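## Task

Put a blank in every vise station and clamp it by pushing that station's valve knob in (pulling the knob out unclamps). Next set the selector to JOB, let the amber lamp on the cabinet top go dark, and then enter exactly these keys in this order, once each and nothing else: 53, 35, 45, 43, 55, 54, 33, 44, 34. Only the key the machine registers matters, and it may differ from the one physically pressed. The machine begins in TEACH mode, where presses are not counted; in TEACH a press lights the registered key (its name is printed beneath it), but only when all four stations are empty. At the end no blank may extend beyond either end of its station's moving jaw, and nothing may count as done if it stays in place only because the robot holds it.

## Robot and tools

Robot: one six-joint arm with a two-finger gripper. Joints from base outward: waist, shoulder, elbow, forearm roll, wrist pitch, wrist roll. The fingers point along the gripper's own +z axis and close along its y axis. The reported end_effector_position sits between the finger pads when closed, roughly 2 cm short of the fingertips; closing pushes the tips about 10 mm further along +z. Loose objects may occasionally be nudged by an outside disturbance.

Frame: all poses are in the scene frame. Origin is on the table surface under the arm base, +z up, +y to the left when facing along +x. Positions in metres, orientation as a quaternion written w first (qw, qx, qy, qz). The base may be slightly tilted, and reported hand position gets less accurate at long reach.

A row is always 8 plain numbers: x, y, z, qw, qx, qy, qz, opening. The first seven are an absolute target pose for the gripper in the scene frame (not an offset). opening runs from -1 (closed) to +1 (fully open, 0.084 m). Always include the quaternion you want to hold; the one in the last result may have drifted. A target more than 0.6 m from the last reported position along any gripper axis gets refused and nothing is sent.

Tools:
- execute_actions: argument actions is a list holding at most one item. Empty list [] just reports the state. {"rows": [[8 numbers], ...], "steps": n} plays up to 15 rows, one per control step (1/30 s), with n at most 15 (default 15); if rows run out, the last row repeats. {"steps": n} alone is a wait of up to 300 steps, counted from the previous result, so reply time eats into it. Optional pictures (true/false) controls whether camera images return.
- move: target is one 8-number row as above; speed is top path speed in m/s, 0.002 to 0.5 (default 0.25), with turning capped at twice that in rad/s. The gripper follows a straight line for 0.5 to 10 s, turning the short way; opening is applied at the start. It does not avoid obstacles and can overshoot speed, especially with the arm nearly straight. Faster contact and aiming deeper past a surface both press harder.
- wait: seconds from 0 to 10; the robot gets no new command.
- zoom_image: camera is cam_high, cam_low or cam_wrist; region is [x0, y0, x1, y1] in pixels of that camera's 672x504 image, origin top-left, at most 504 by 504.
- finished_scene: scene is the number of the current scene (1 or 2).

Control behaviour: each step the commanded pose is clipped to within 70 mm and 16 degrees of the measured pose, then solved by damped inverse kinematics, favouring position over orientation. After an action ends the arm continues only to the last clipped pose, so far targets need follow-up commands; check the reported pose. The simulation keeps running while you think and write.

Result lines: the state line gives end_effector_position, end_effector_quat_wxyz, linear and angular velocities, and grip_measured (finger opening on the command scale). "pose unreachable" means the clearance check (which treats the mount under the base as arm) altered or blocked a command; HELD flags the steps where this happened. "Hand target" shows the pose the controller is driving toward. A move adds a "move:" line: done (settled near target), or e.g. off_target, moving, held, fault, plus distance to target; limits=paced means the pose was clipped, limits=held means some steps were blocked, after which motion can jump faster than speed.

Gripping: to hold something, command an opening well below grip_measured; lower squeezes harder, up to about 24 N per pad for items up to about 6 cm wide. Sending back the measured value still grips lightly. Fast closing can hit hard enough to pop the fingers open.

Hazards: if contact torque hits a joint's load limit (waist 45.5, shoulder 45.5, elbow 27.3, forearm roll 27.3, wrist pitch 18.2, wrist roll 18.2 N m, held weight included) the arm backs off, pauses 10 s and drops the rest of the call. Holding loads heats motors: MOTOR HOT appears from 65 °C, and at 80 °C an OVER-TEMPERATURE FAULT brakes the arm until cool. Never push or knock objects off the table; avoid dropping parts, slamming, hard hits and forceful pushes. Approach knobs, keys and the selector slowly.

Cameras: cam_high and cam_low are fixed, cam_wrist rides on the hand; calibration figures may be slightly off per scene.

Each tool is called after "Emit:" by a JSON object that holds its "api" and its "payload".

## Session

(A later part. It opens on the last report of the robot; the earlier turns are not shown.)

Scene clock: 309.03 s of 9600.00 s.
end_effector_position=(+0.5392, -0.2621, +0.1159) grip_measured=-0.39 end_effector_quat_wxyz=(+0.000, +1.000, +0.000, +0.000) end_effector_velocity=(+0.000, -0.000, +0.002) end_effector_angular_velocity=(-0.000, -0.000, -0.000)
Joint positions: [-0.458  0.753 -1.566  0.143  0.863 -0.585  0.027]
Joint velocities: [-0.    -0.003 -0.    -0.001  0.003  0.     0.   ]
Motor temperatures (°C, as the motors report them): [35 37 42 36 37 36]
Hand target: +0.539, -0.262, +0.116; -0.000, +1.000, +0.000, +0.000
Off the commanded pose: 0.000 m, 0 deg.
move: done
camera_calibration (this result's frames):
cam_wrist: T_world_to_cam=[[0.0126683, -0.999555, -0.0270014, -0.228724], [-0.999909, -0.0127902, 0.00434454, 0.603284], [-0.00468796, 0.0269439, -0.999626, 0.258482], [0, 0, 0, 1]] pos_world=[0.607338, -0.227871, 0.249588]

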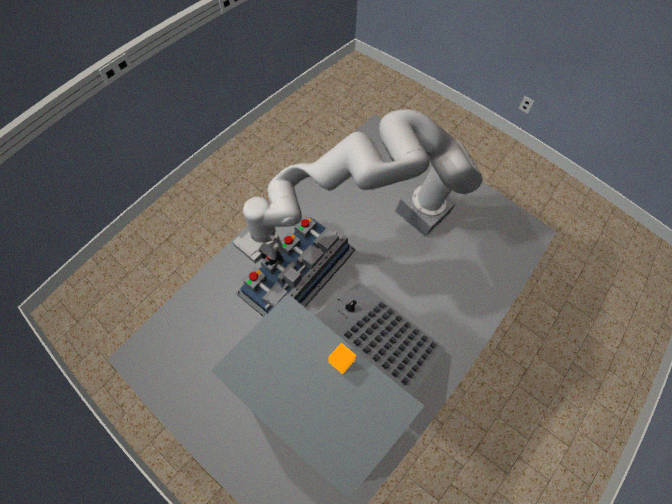

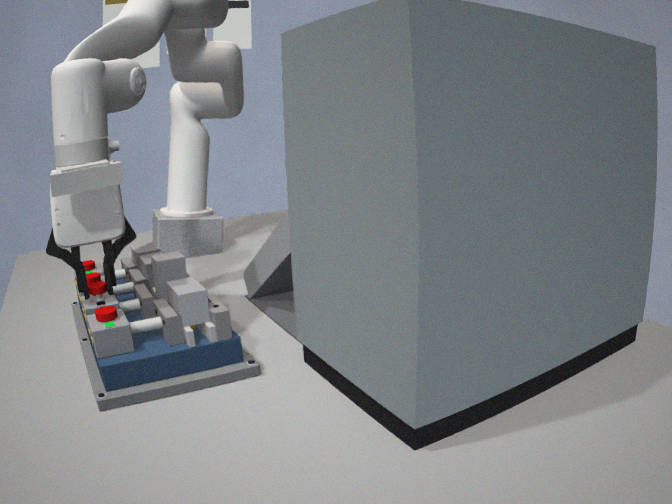

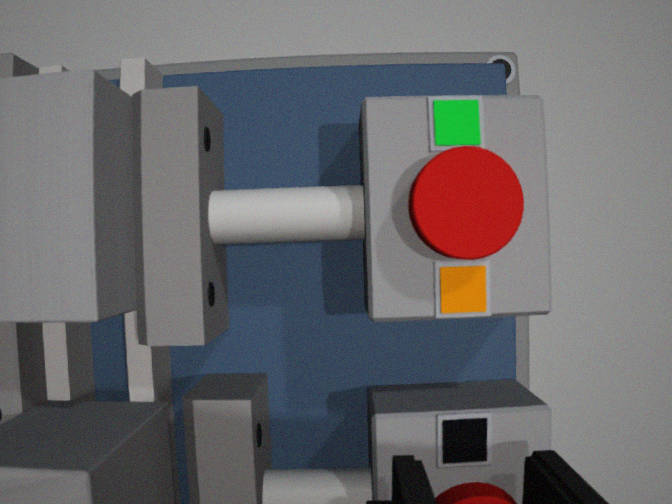

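Emit:
{"api": "move", "payload": {"target": [0.539,-0.262,0.116,0,1,0,0,0.5], "speed": 0.03}}

Emit:
{"api": "move", "payload": {"target": [0.539,-0.262,0.18,0,1,0,0,0.5], "speed": 0.08}}

Emit:
{"api": "move", "payload": {"target": [0.550,-0.162,0.18,0,1,0,0,0.5], "speed": 0.12}}

Emit:
{"api": "move", "payload": {"target": [0.550,-0.162,0.126,0,1,0,0,0.5], "speed": 0.04}}

Emit:
{"api": "move", "payload": {"target": [0.550,-0.162,0.126,0,1,0,0,-0.5], "speed": 0.04}}

Emit:
{"api": "move", "payload": {"target": [0.550,-0.163,0.130,0,1,0,0,-0.5], "speed": 0.01}}

Emit:
{"api": "move", "payload": {"target": [0.538,-0.163,0.130,0,1,0,0,-0.5], "speed": 0.015}}

Emit:
{"api": "move", "payload": {"target": [0.538,-0.162,0.124,0,1,0,0,-0.5], "speed": 0.01}}

Emit:
{"api": "move", "payload": {"target": [0.538,-0.162,0.126,0,1,0,0,0.5], "speed": 0.01}}

Emit:
{"api": "move", "payload": {"target": [0.538,-0.162,0.19,0,1,0,0,0.5], "speed": 0.08}}

Emit:
{"api": "move", "payload": {"target": [0.539,-0.262,0.16,0,1,0,0,-1], "speed": 0.12}}

Emit:
{"api": "move", "payload": {"target": [0.539,-0.262,0.115,0,1,0,0,-1], "speed": 0.025}}

Emit:
{"api": "move", "payload": {"target": [0.50,-0.22,0.28,0,1,0,0,-1], "speed": 0.1}}

Scene clock: 316.23 s of 9600.00 s.
end_effector_position=(+0.5390, -0.2620, +0.1160) grip_measured=+0.49 end_effector_quat_wxyz=(-0.000, +1.000, -0.000, -0.000) end_effector_velocity=(+0.001, -0.000, +0.001) end_effector_angular_velocity=(-0.002, -0.003, +0.000)
Joint positions: [-0.458  0.753 -1.565  0.143  0.864 -0.585  0.065]
Joint velocities: [ 0.    -0.    -0.001 -0.    -0.002  0.    -0.   ]
Motor temperatures (°C, as the motors report them): [35 37 42 36 37 36]
Hand target: +0.539, -0.262, +0.116; +0.000, +1.000, +0.000, -0.000
Off the commanded pose: 0.000 m, 0 deg.
After step 90, 3.50 s passed at rest.
move: done
camera_calibration (this result's frames):
cam_wrist: T_world_to_cam=[[0.0125853, -0.999547, -0.027337, -0.228536], [-0.999907, -0.0127249, 0.00494148, 0.603001], [-0.00528711, 0.0272723, -0.999614, 0.258968], [0, 0, 0, 1]] pos_world=[0.60719, -0.227822, 0.249641]

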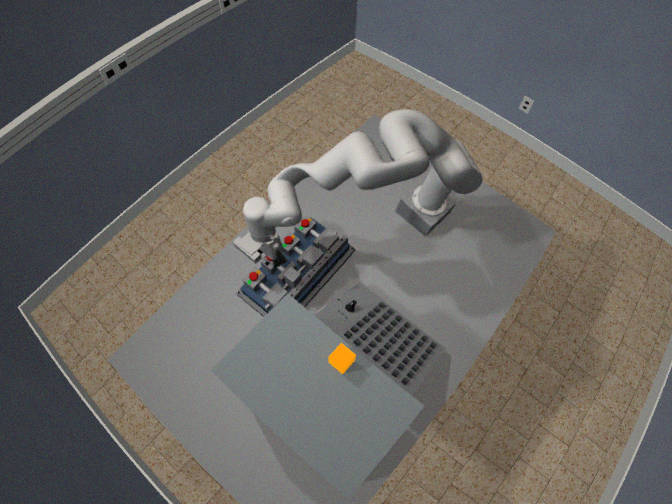

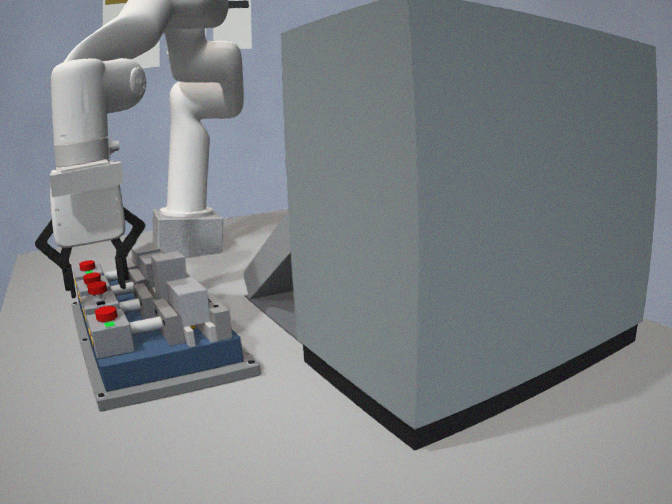

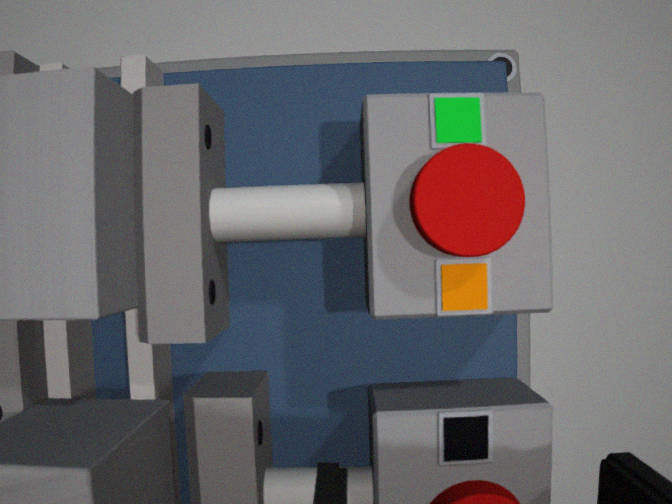

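Scene clock: 317.40 s of 9600.00 s.
end_effector_position=(+0.5389, -0.2619, +0.1791) grip_measured=+0.49 end_effector_quat_wxyz=(-0.000, +1.000, +0.000, -0.000) end_effector_velocity=(+0.000, -0.000, +0.003) end_effector_angular_velocity=(-0.001, -0.001, +0.000)
Joint positions: [-0.472  0.655 -1.598  0.129  0.995 -0.577  0.065]
Joint velocities: [-0.001 -0.004 -0.003 -0.001  0.006  0.     0.   ]
Motor temperatures (°C, as the motors report them): [35 37 42 36 37 36]
Hand target: +0.539, -0.262, +0.180; -0.000, +1.000, +0.000, +0.000
Off the commanded pose: 0.001 m, 0 deg.
move: done
camera_calibration (this result's frames):
cam_wrist: T_world_to_cam=[[0.0126517, -0.999529, -0.027953, -0.22667], [-0.999902, -0.0128145, 0.00565483, 0.602466], [-0.00601037, 0.0278787, -0.999593, 0.322578], [0, 0, 0, 1]] pos_world=[0.607214, -0.227836, 0.312704]

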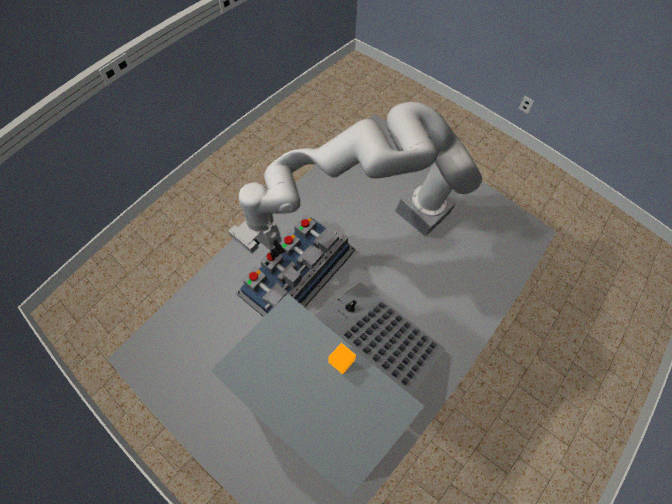

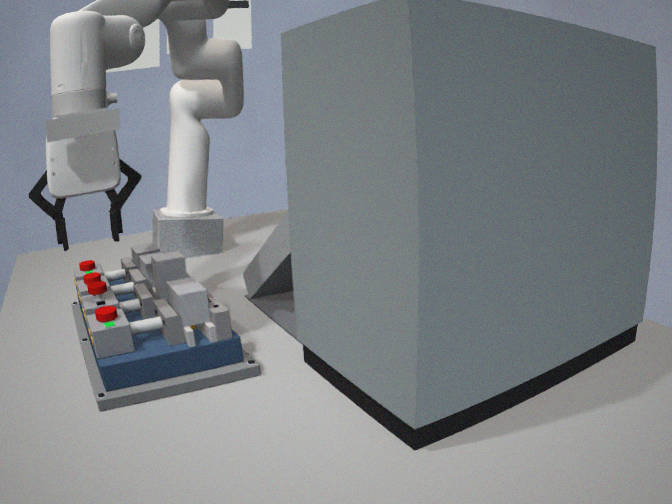

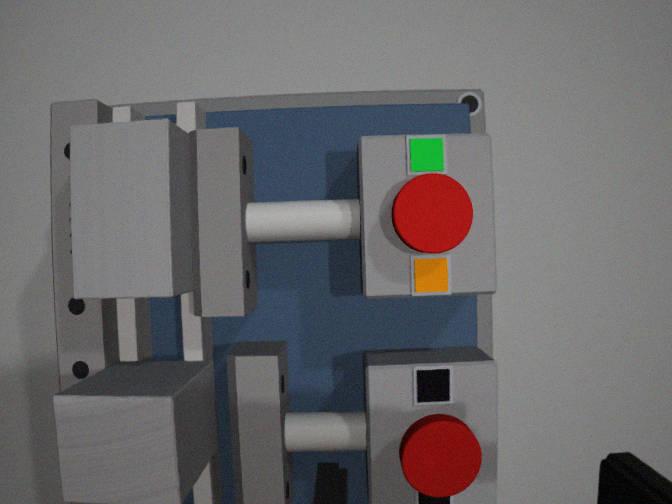

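Scene clock: 318.70 s of 9600.00 s.
end_effector_position=(+0.5500, -0.1626, +0.1800) grip_measured=+0.49 end_effector_quat_wxyz=(+0.000, +1.000, -0.000, -0.000) end_effector_velocity=(+0.001, +0.003, +0.000) end_effector_angular_velocity=(-0.001, -0.001, +0.002)
Joint positions: [-0.312  0.532 -1.432  0.142  0.935 -0.429  0.065]
Joint velocities: [ 0.005 -0.003  0.003 -0.    -0.001  0.004 -0.   ]
Motor temperatures (°C, as the motors report them): [35 37 42 36 37 36]
Hand target: +0.550, -0.162, +0.180; +0.000, +1.000, -0.000, -0.000
Off the commanded pose: 0.001 m, 0 deg.
move: done
camera_calibration (this result's frames):
cam_wrist: T_world_to_cam=[[0.0121693, -0.99956, -0.0270403, -0.12743], [-0.99991, -0.0123159, 0.00526025, 0.61504], [-0.00559096, 0.0269739, -0.999621, 0.320423], [0, 0, 0, 1]] pos_world=[0.618327, -0.128443, 0.313621]

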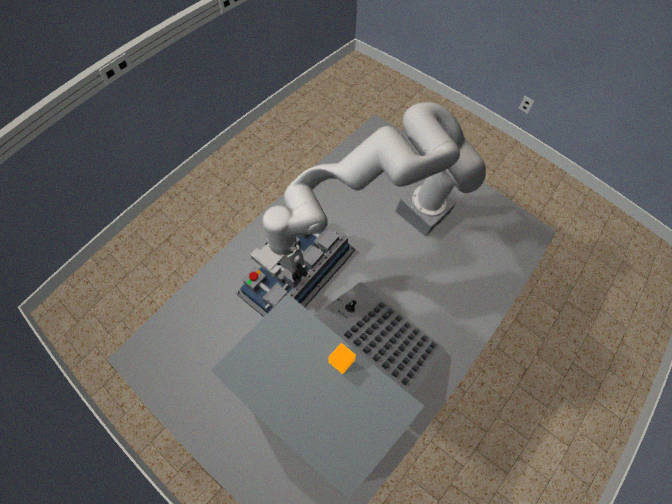

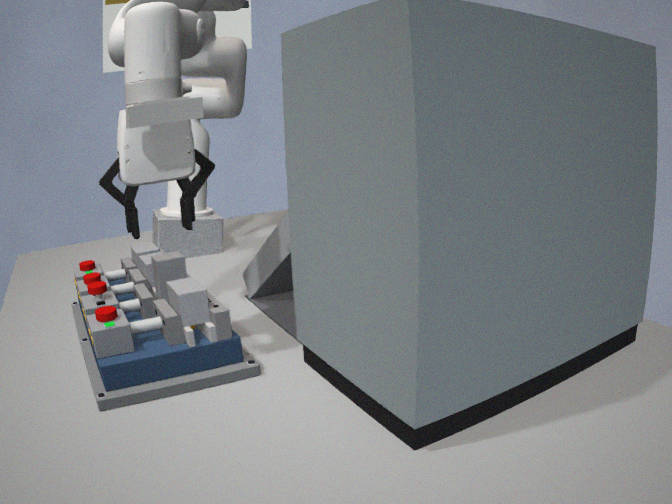

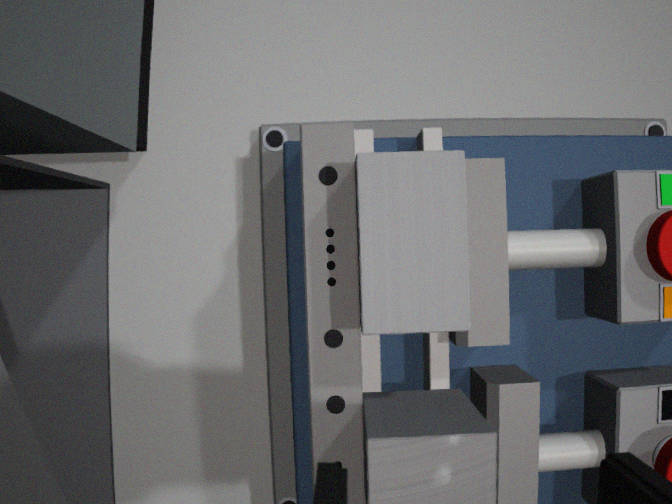

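Scene clock: 320.37 s of 9600.00 s.
end_effector_position=(+0.5500, -0.1620, +0.1265) grip_measured=+0.49 end_effector_quat_wxyz=(+0.000, +1.000, -0.000, +0.000) end_effector_velocity=(+0.001, -0.000, -0.001) end_effector_angular_velocity=(-0.001, -0.003, +0.000)
Joint positions: [-0.298  0.618 -1.401  0.157  0.817 -0.439  0.065]
Joint velocities: [ 0.001  0.003 -0.001  0.001 -0.005 -0.001  0.   ]
Motor temperatures (°C, as the motors report them): [35 37 42 36 37 36]
Hand target: +0.550, -0.162, +0.126; +0.000, +1.000, -0.000, -0.000
Off the commanded pose: 0.001 m, 0 deg.
move: done
camera_calibration (this result's frames):
cam_wrist: T_world_to_cam=[[0.0125085, -0.999559, -0.0269369, -0.128502], [-0.99991, -0.0126331, 0.00446116, 0.615338], [-0.00479948, 0.0268786, -0.999627, 0.266506], [0, 0, 0, 1]] pos_world=[0.61817, -0.127835, 0.2602]

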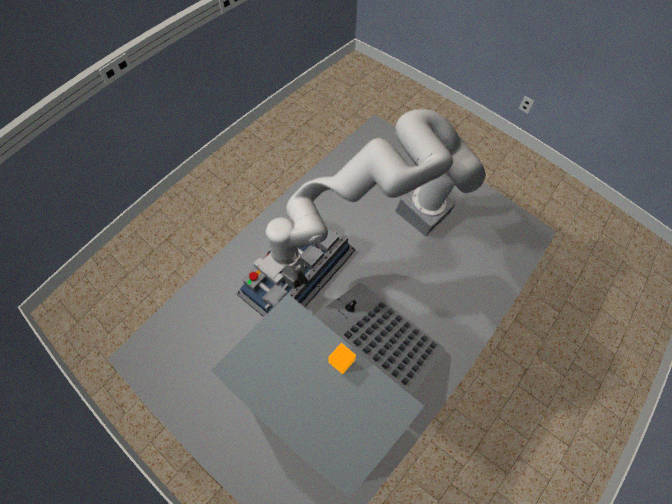

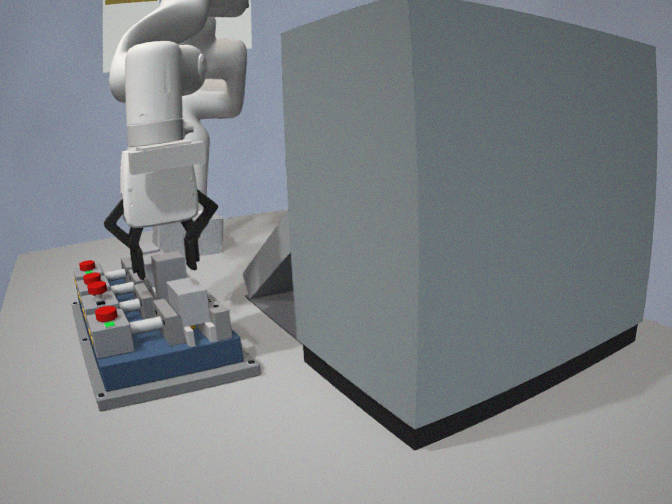

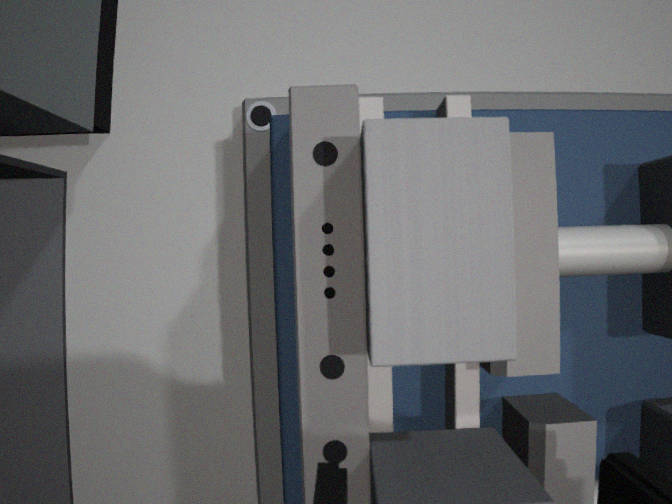

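Scene clock: 321.07 s of 9600.00 s.
end_effector_position=(+0.5503, -0.1621, +0.1265) grip_measured=-0.10 end_effector_quat_wxyz=(+0.000, +1.000, +0.000, +0.000) end_effector_velocity=(-0.000, +0.000, -0.000) end_effector_angular_velocity=(+0.000, +0.000, -0.000)
Joint positions: [-0.298  0.619 -1.402  0.158  0.817 -0.439  0.04 ]
Joint velocities: [ 0.     0.001 -0.     0.    -0.     0.     0.   ]
Motor temperatures (°C, as the motors report them): [35 37 42 36 37 36]
Hand target: +0.550, -0.162, +0.126; +0.000, +1.000, -0.000, -0.000
Off the commanded pose: 0.001 m, 0 deg.
move: done
camera_calibration (this result's frames):
cam_wrist: T_world_to_cam=[[0.0126687, -0.999558, -0.026898, -0.128659], [-0.999911, -0.0127775, 0.00387666, 0.61569], [-0.00421864, 0.0268465, -0.999631, 0.266203], [0, 0, 0, 1]] pos_world=[0.618388, -0.127882, 0.260257]

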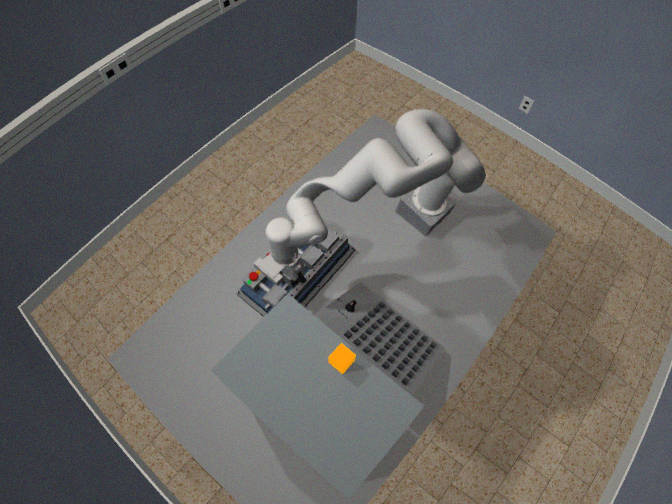

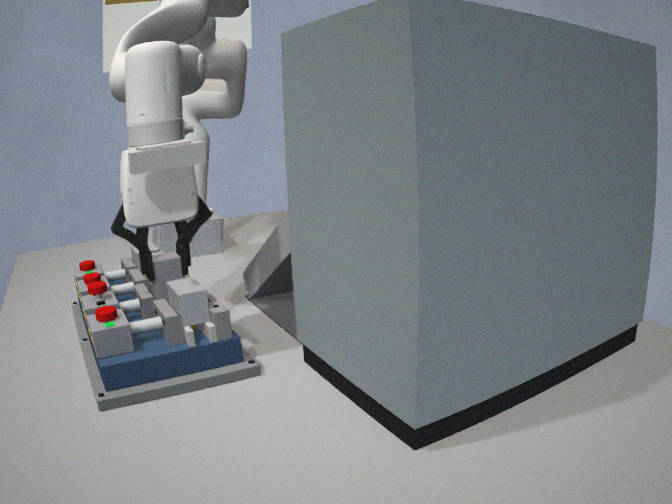

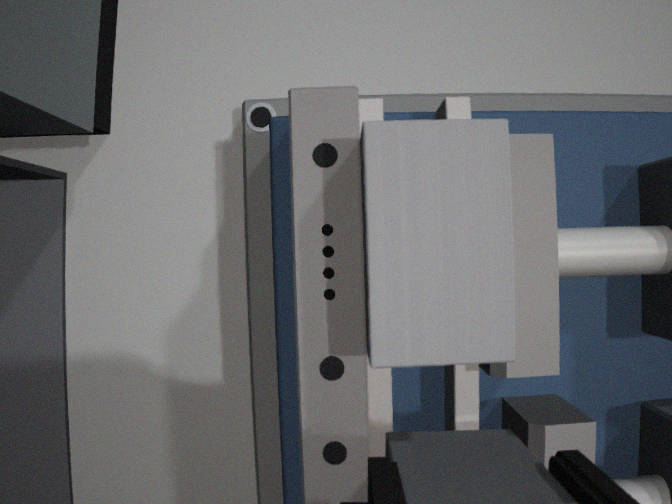

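Scene clock: 321.77 s of 9600.00 s.
end_effector_position=(+0.5499, -0.1630, +0.1297) grip_measured=-0.10 end_effector_quat_wxyz=(-0.000, +1.000, -0.000, -0.000) end_effector_velocity=(-0.001, -0.000, +0.001) end_effector_angular_velocity=(+0.001, +0.004, +0.001)
Joint positions: [-0.3    0.614 -1.404  0.156  0.825 -0.44   0.04 ]
Joint velocities: [-0.001 -0.002 -0.001 -0.002  0.007 -0.     0.   ]
Motor temperatures (°C, as the motors report them): [35 37 42 36 37 36]
Hand target: +0.550, -0.163, +0.130; -0.000, +1.000, +0.000, +0.000
Off the commanded pose: 0.000 m, 0 deg.
move: done
camera_calibration (this result's frames):
cam_wrist: T_world_to_cam=[[0.0125551, -0.999546, -0.0273852, -0.129296], [-0.999906, -0.012701, 0.00515831, 0.615097], [-0.00550379, 0.0273179, -0.999612, 0.270188], [0, 0, 0, 1]] pos_world=[0.618149, -0.128806, 0.263369]

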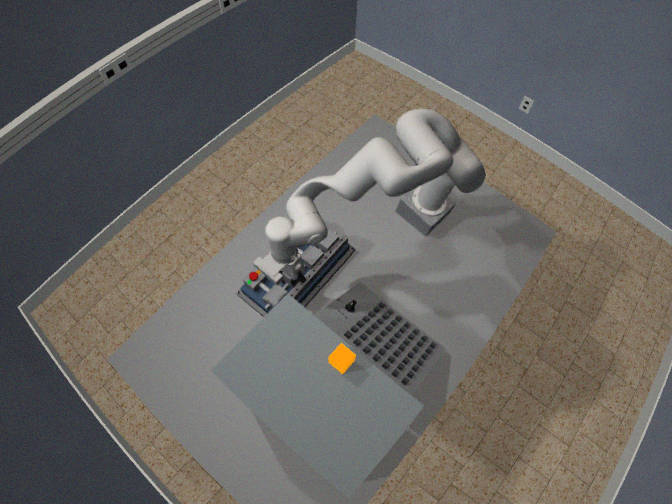

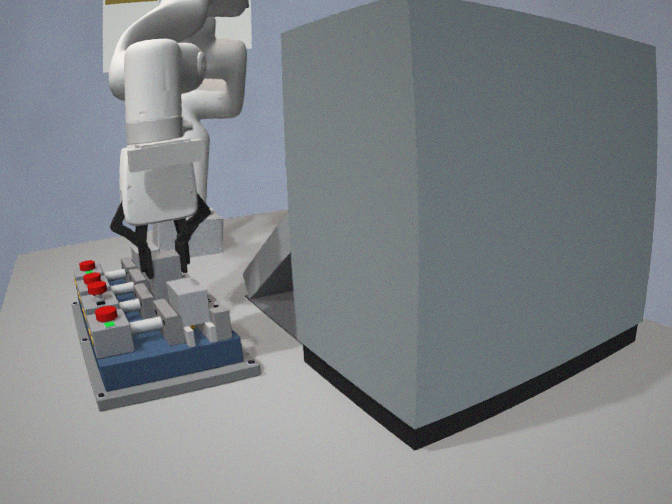

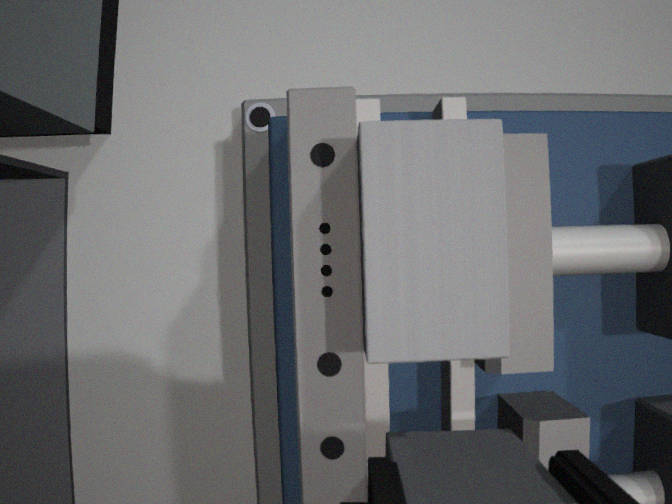

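Scene clock: 322.80 s of 9600.00 s.
end_effector_position=(+0.5382, -0.1630, +0.1300) grip_measured=-0.10 end_effector_quat_wxyz=(-0.000, +1.000, -0.000, -0.000) end_effector_velocity=(-0.002, +0.000, +0.000) end_effector_angular_velocity=(-0.000, -0.001, +0.000)
Joint positions: [-0.306  0.58  -1.349  0.159  0.804 -0.45   0.04 ]
Joint velocities: [-0.001 -0.005  0.008  0.001 -0.004 -0.002  0.   ]
Motor temperatures (°C, as the motors report them): [35 37 42 36 37 36]
Hand target: +0.538, -0.163, +0.130; +0.000, +1.000, -0.000, -0.000
Off the commanded pose: 0.000 m, 0 deg.
move: done
camera_calibration (this result's frames):
cam_wrist: T_world_to_cam=[[0.0125705, -0.999549, -0.0272622, -0.129174], [-0.999907, -0.0127079, 0.00487103, 0.603424], [-0.00521528, 0.0271984, -0.999616, 0.270243], [0, 0, 0, 1]] pos_world=[0.606402, -0.128798, 0.263678]

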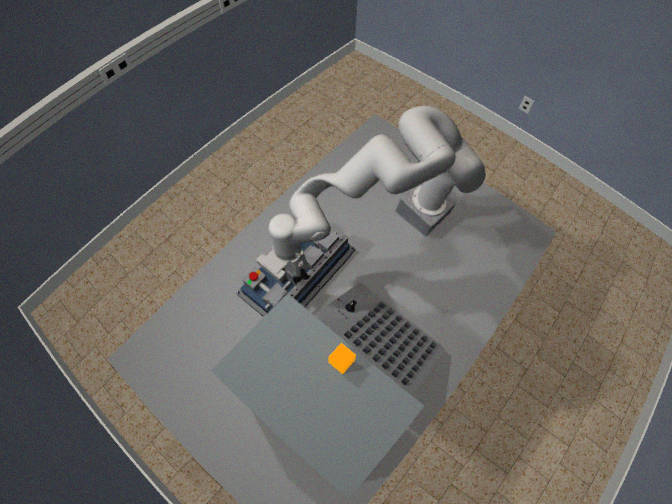

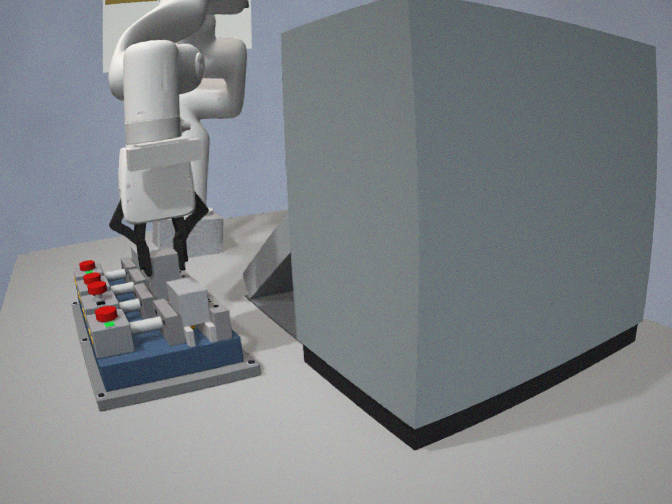

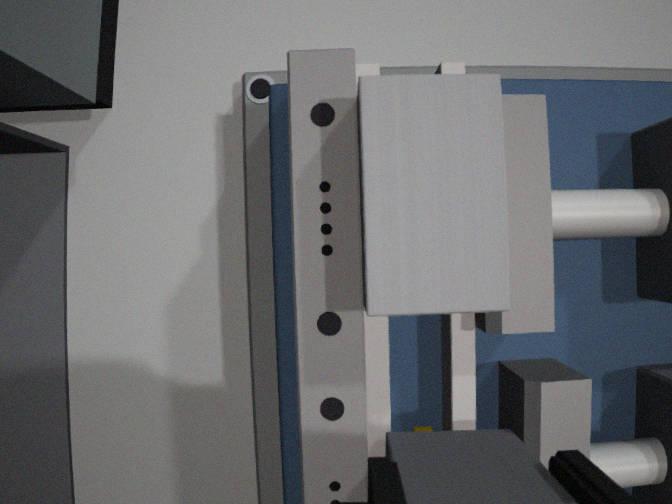

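Scene clock: 323.63 s of 9600.00 s.
end_effector_position=(+0.5393, -0.1624, +0.1262) grip_measured=-0.10 end_effector_quat_wxyz=(+0.001, +1.000, +0.000, +0.002) end_effector_velocity=(+0.001, +0.000, -0.001) end_effector_angular_velocity=(-0.000, -0.003, -0.001)
Joint positions: [-0.304  0.587 -1.347  0.161  0.79  -0.45   0.04 ]
Joint velocities: [ 0.001  0.003  0.001  0.002 -0.006  0.001 -0.   ]
Motor temperatures (°C, as the motors report them): [35 37 42 36 37 36]
Hand target: +0.538, -0.162, +0.124; +0.000, +1.000, -0.000, -0.000
Off the commanded pose: 0.003 m, 0 deg.
move: done
camera_calibration (this result's frames):
cam_wrist: T_world_to_cam=[[0.0129463, -0.999583, -0.0258301, -0.129112], [-0.999915, -0.0129733, 0.000878167, 0.605063], [-0.0012129, 0.0258165, -0.999666, 0.264079], [0, 0, 0, 1]] pos_world=[0.607003, -0.128026, 0.260125]

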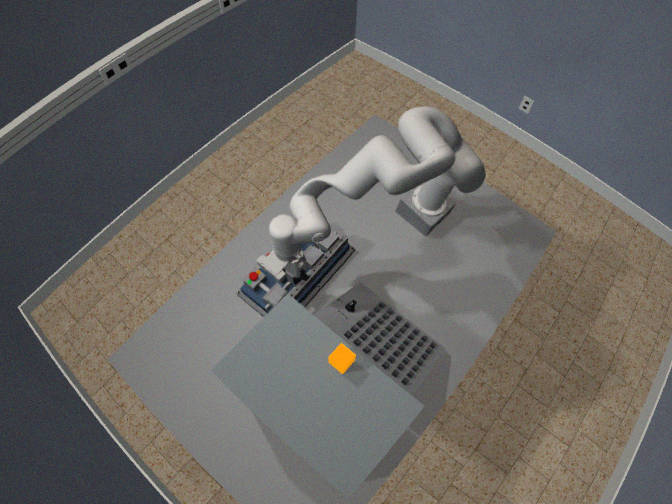

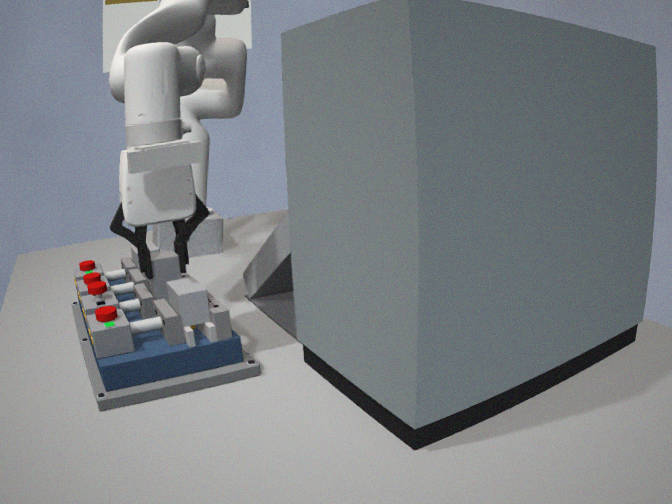

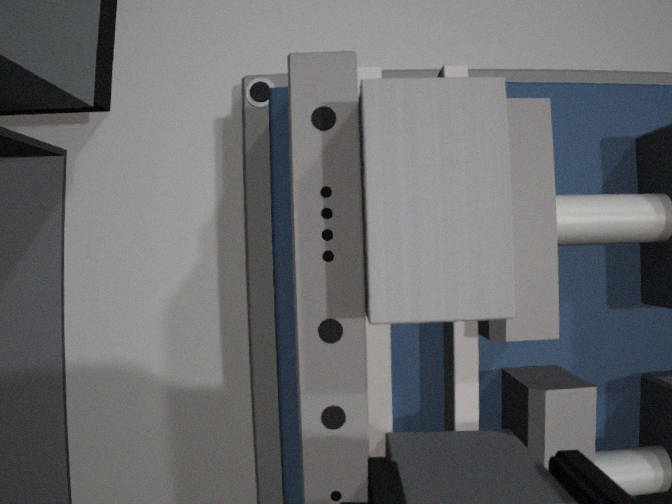

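Scene clock: 324.33 s of 9600.00 s.
end_effector_position=(+0.5380, -0.1620, +0.1259) grip_measured=+0.49 end_effector_quat_wxyz=(+0.000, +1.000, +0.000, +0.000) end_effector_velocity=(-0.000, +0.000, +0.001) end_effector_angular_velocity=(+0.000, +0.000, -0.000)
Joint positions: [-0.304  0.586 -1.345  0.161  0.794 -0.45   0.065]
Joint velocities: [-0.    -0.001 -0.    -0.     0.002  0.    -0.   ]
Motor temperatures (°C, as the motors report them): [35 37 42 36 37 36]
Hand target: +0.538, -0.162, +0.126; +0.000, +1.000, +0.000, -0.000
Off the commanded pose: 0.000 m, 0 deg.
move: done
camera_calibration (this result's frames):
cam_wrist: T_world_to_cam=[[0.0126044, -0.999549, -0.0272495, -0.128334], [-0.999907, -0.0127401, 0.00481015, 0.60329], [-0.00515514, 0.0271863, -0.999617, 0.266114], [0, 0, 0, 1]] pos_world=[0.606224, -0.127825, 0.259613]

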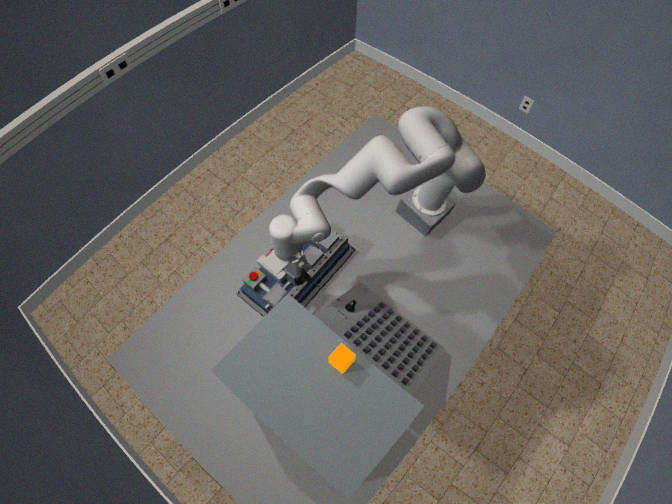

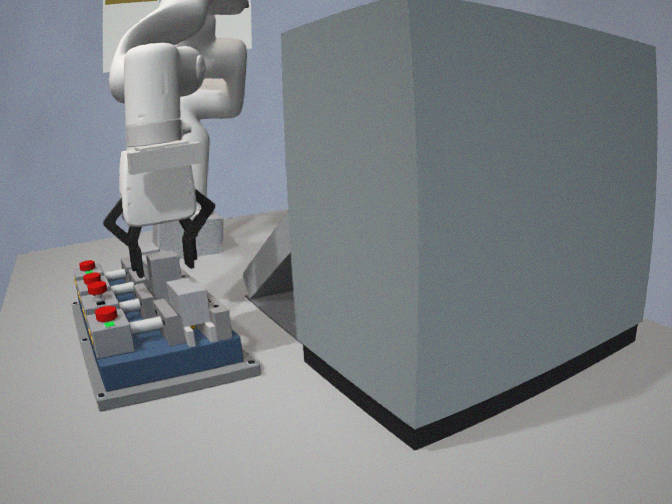

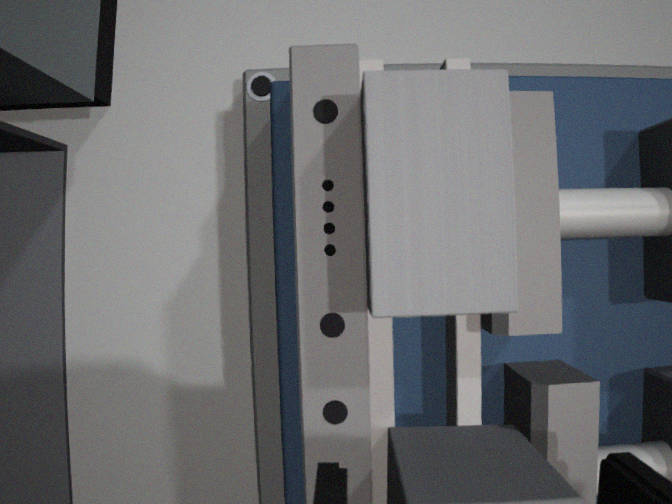

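Scene clock: 325.50 s of 9600.00 s.
end_effector_position=(+0.5379, -0.1619, +0.1891) grip_measured=+0.49 end_effector_quat_wxyz=(-0.000, +1.000, +0.000, -0.000) end_effector_velocity=(-0.000, +0.000, +0.003) end_effector_angular_velocity=(+0.001, +0.001, +0.000)
Joint positions: [-0.32   0.482 -1.382  0.142  0.936 -0.438  0.065]
Joint velocities: [-0.001 -0.005 -0.004 -0.001  0.011  0.     0.   ]
Motor temperatures (°C, as the motors report them): [35 37 42 36 37 36]
Hand target: +0.538, -0.162, +0.190; -0.000, +1.000, +0.000, +0.000
Off the commanded pose: 0.001 m, 0 deg.
move: done
camera_calibration (this result's frames):
cam_wrist: T_world_to_cam=[[0.0126564, -0.999533, -0.0278138, -0.126467], [-0.999902, -0.0128183, 0.00564683, 0.602708], [-0.00600071, 0.0277396, -0.999597, 0.329807], [0, 0, 0, 1]] pos_world=[0.606229, -0.127831, 0.322753]

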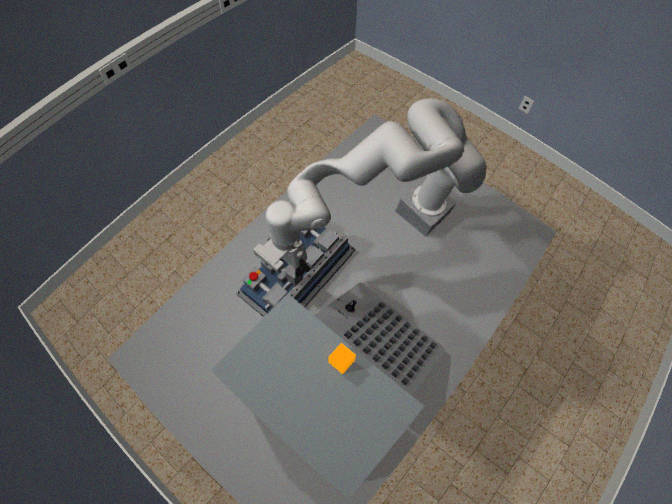

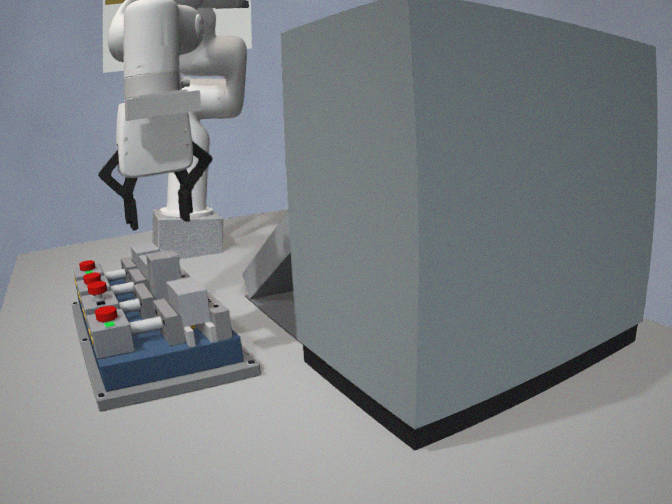

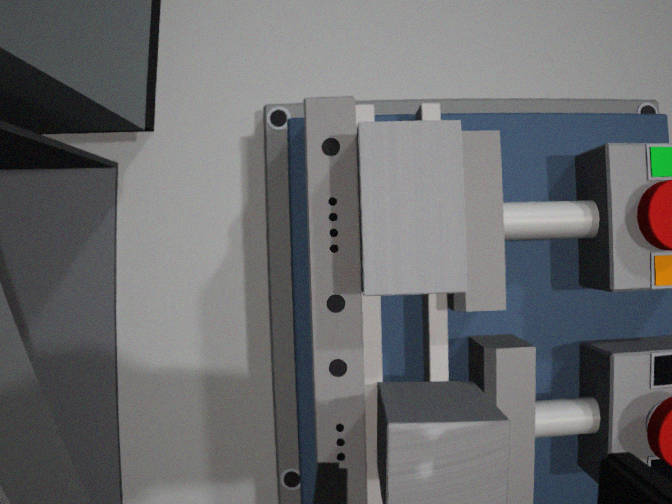

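Scene clock: 326.83 s of 9600.00 s.
end_effector_position=(+0.5389, -0.2615, +0.1603) grip_measured=-1.00 end_effector_quat_wxyz=(+0.000, +1.000, +0.000, +0.000) end_effector_velocity=(-0.001, -0.003, -0.002) end_effector_angular_velocity=(+0.002, +0.004, -0.000)
Joint positions: [-0.467  0.68  -1.581  0.134  0.951 -0.579  0.   ]
Joint velocities: [-0.004  0.009 -0.008 -0.     0.004 -0.004  0.   ]
Motor temperatures (°C, as the motors report them): [35 37 42 36 37 36]
Hand target: +0.539, -0.262, +0.160; -0.000, +1.000, +0.000, +0.000
Off the commanded pose: 0.001 m, 0 deg.
move: done
camera_calibration (this result's frames):
cam_wrist: T_world_to_cam=[[0.0129873, -0.999545, -0.0272284, -0.227041], [-0.999906, -0.0131036, 0.00409808, 0.602806], [-0.00445301, 0.0271726, -0.999621, 0.302754], [0, 0, 0, 1]] pos_world=[0.607046, -0.227265, 0.293987]

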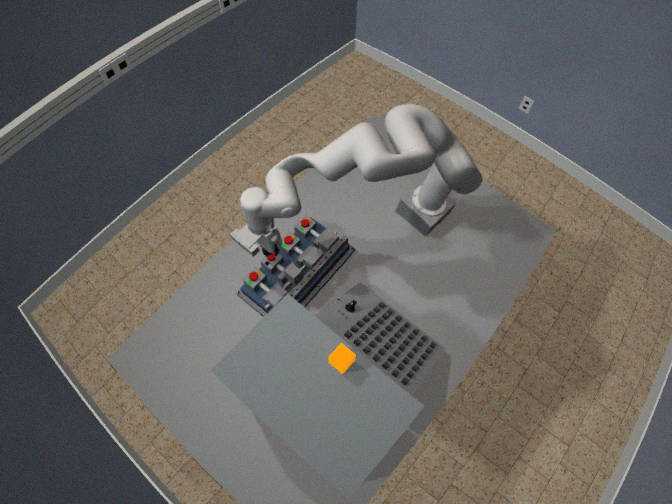

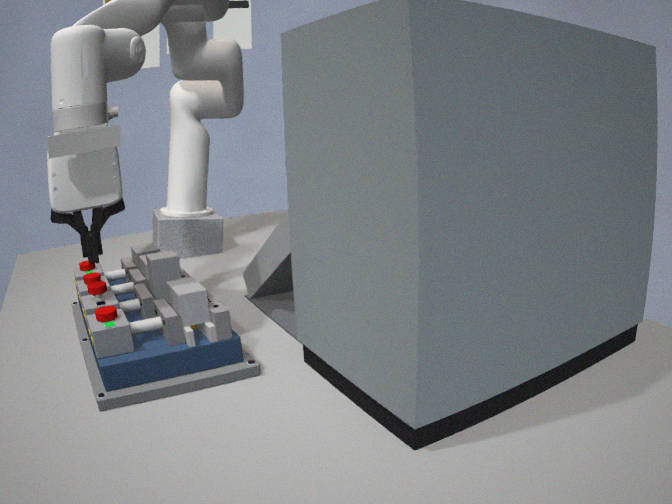

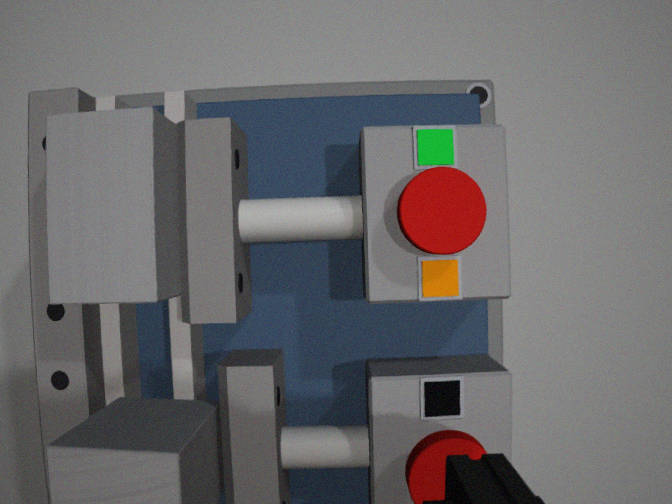

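Scene clock: 328.87 s of 9600.00 s.
end_effector_position=(+0.5400, -0.2624, +0.1180) grip_measured=-1.00 end_effector_quat_wxyz=(+0.001, +1.000, +0.000, +0.002) end_effector_velocity=(-0.000, +0.000, -0.001) end_effector_angular_velocity=(+0.000, +0.000, +0.000)
Joint positions: [-0.458  0.75  -1.566  0.143  0.863 -0.585  0.   ]
Joint velocities: [ 0.     0.002  0.001  0.001 -0.002 -0.001  0.   ]
Motor temperatures (°C, as the motors report them): [35 37 42 36 37 36]
Hand target: +0.539, -0.262, +0.115; +0.000, +1.000, -0.000, -0.000
Off the commanded pose: 0.003 m, 0 deg.
move: done
camera_calibration (this result's frames):
cam_wrist: T_world_to_cam=[[0.0128919, -0.999594, -0.0253943, -0.229317], [-0.999915, -0.0129356, 0.00155788, 0.604359], [-0.00188574, 0.0253721, -0.999676, 0.258731], [0, 0, 0, 1]] pos_world=[0.607752, -0.227971, 0.251882]

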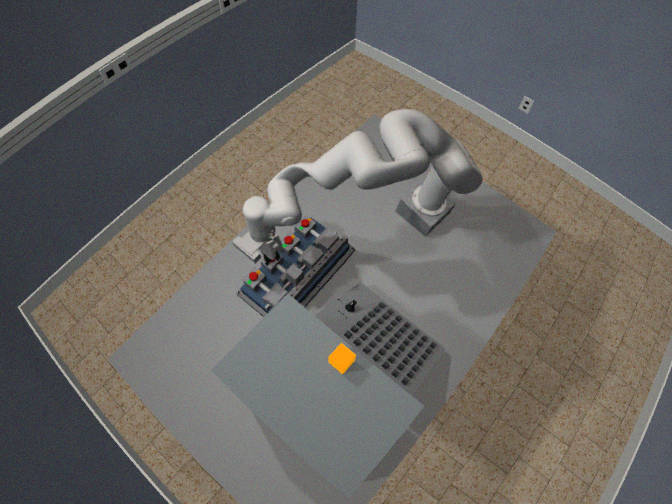

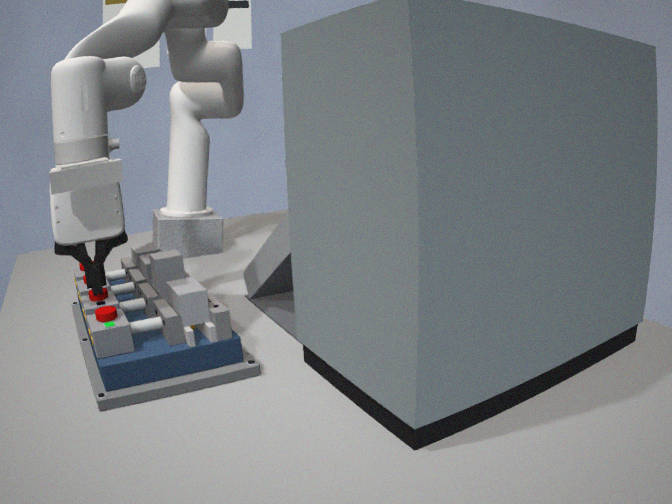

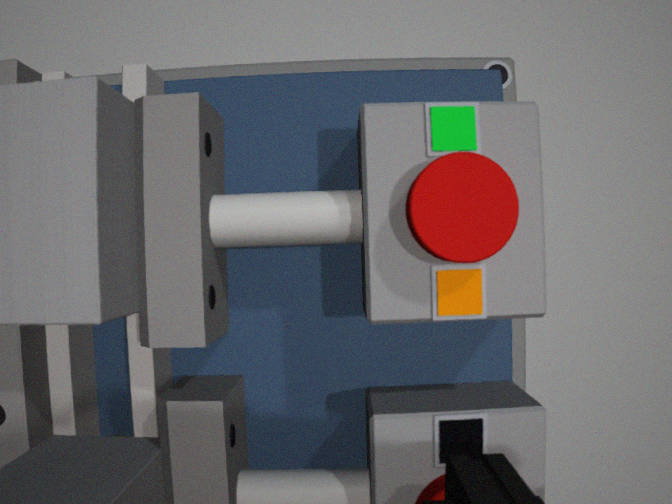

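Scene clock: 331.00 s of 9600.00 s.
end_effector_position=(+0.5003, -0.2200, +0.2791) grip_measured=-1.00 end_effector_quat_wxyz=(-0.000, +1.000, +0.000, -0.000) end_effector_velocity=(+0.000, +0.000, +0.005) end_effector_angular_velocity=(-0.002, -0.005, +0.001)
Joint positions: [-0.462  0.358 -1.448  0.12   1.14  -0.547  0.   ]
Joint velocities: [-0.    -0.008 -0.004 -0.     0.006  0.001  0.   ]
Motor temperatures (°C, as the motors report them): [35 37 42 36 37 36]
Hand target: +0.500, -0.220, +0.280; -0.000, +1.000, +0.000, +0.000
Off the commanded pose: 0.001 m, 0 deg.
move: done
camera_calibration (this result's frames):
cam_wrist: T_world_to_cam=[[0.0127981, -0.999525, -0.0280463, -0.181565], [-0.9999, -0.0129615, 0.00565151, 0.563859], [-0.00601235, 0.0279712, -0.999591, 0.421224], [0, 0, 0, 1]] pos_world=[0.568659, -0.185952, 0.412773]

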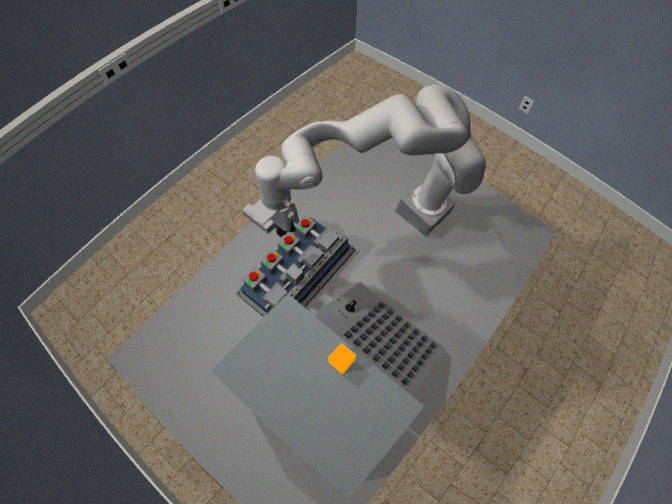

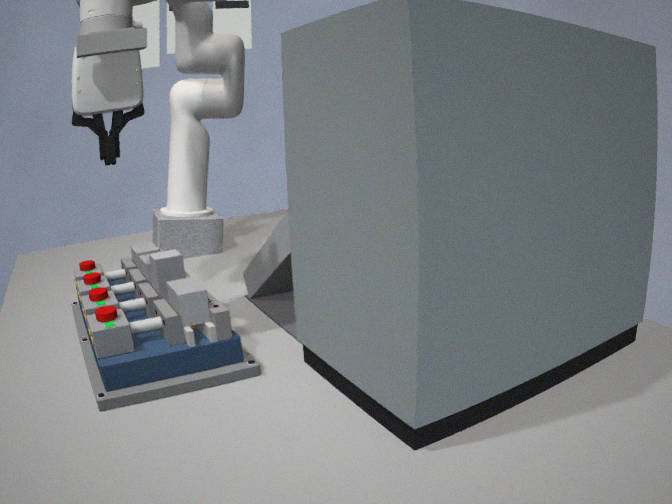

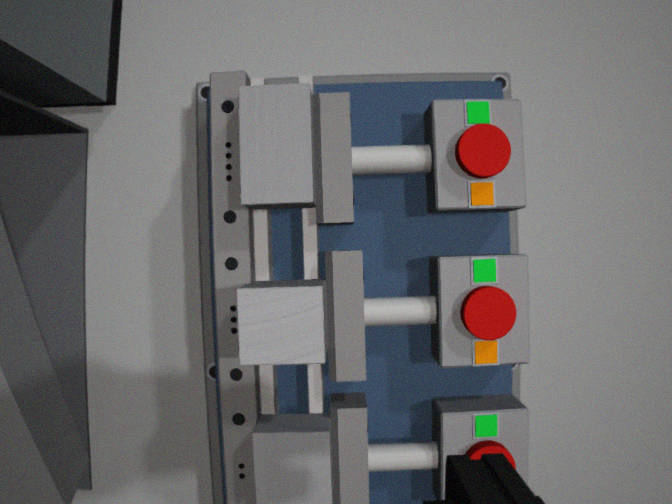

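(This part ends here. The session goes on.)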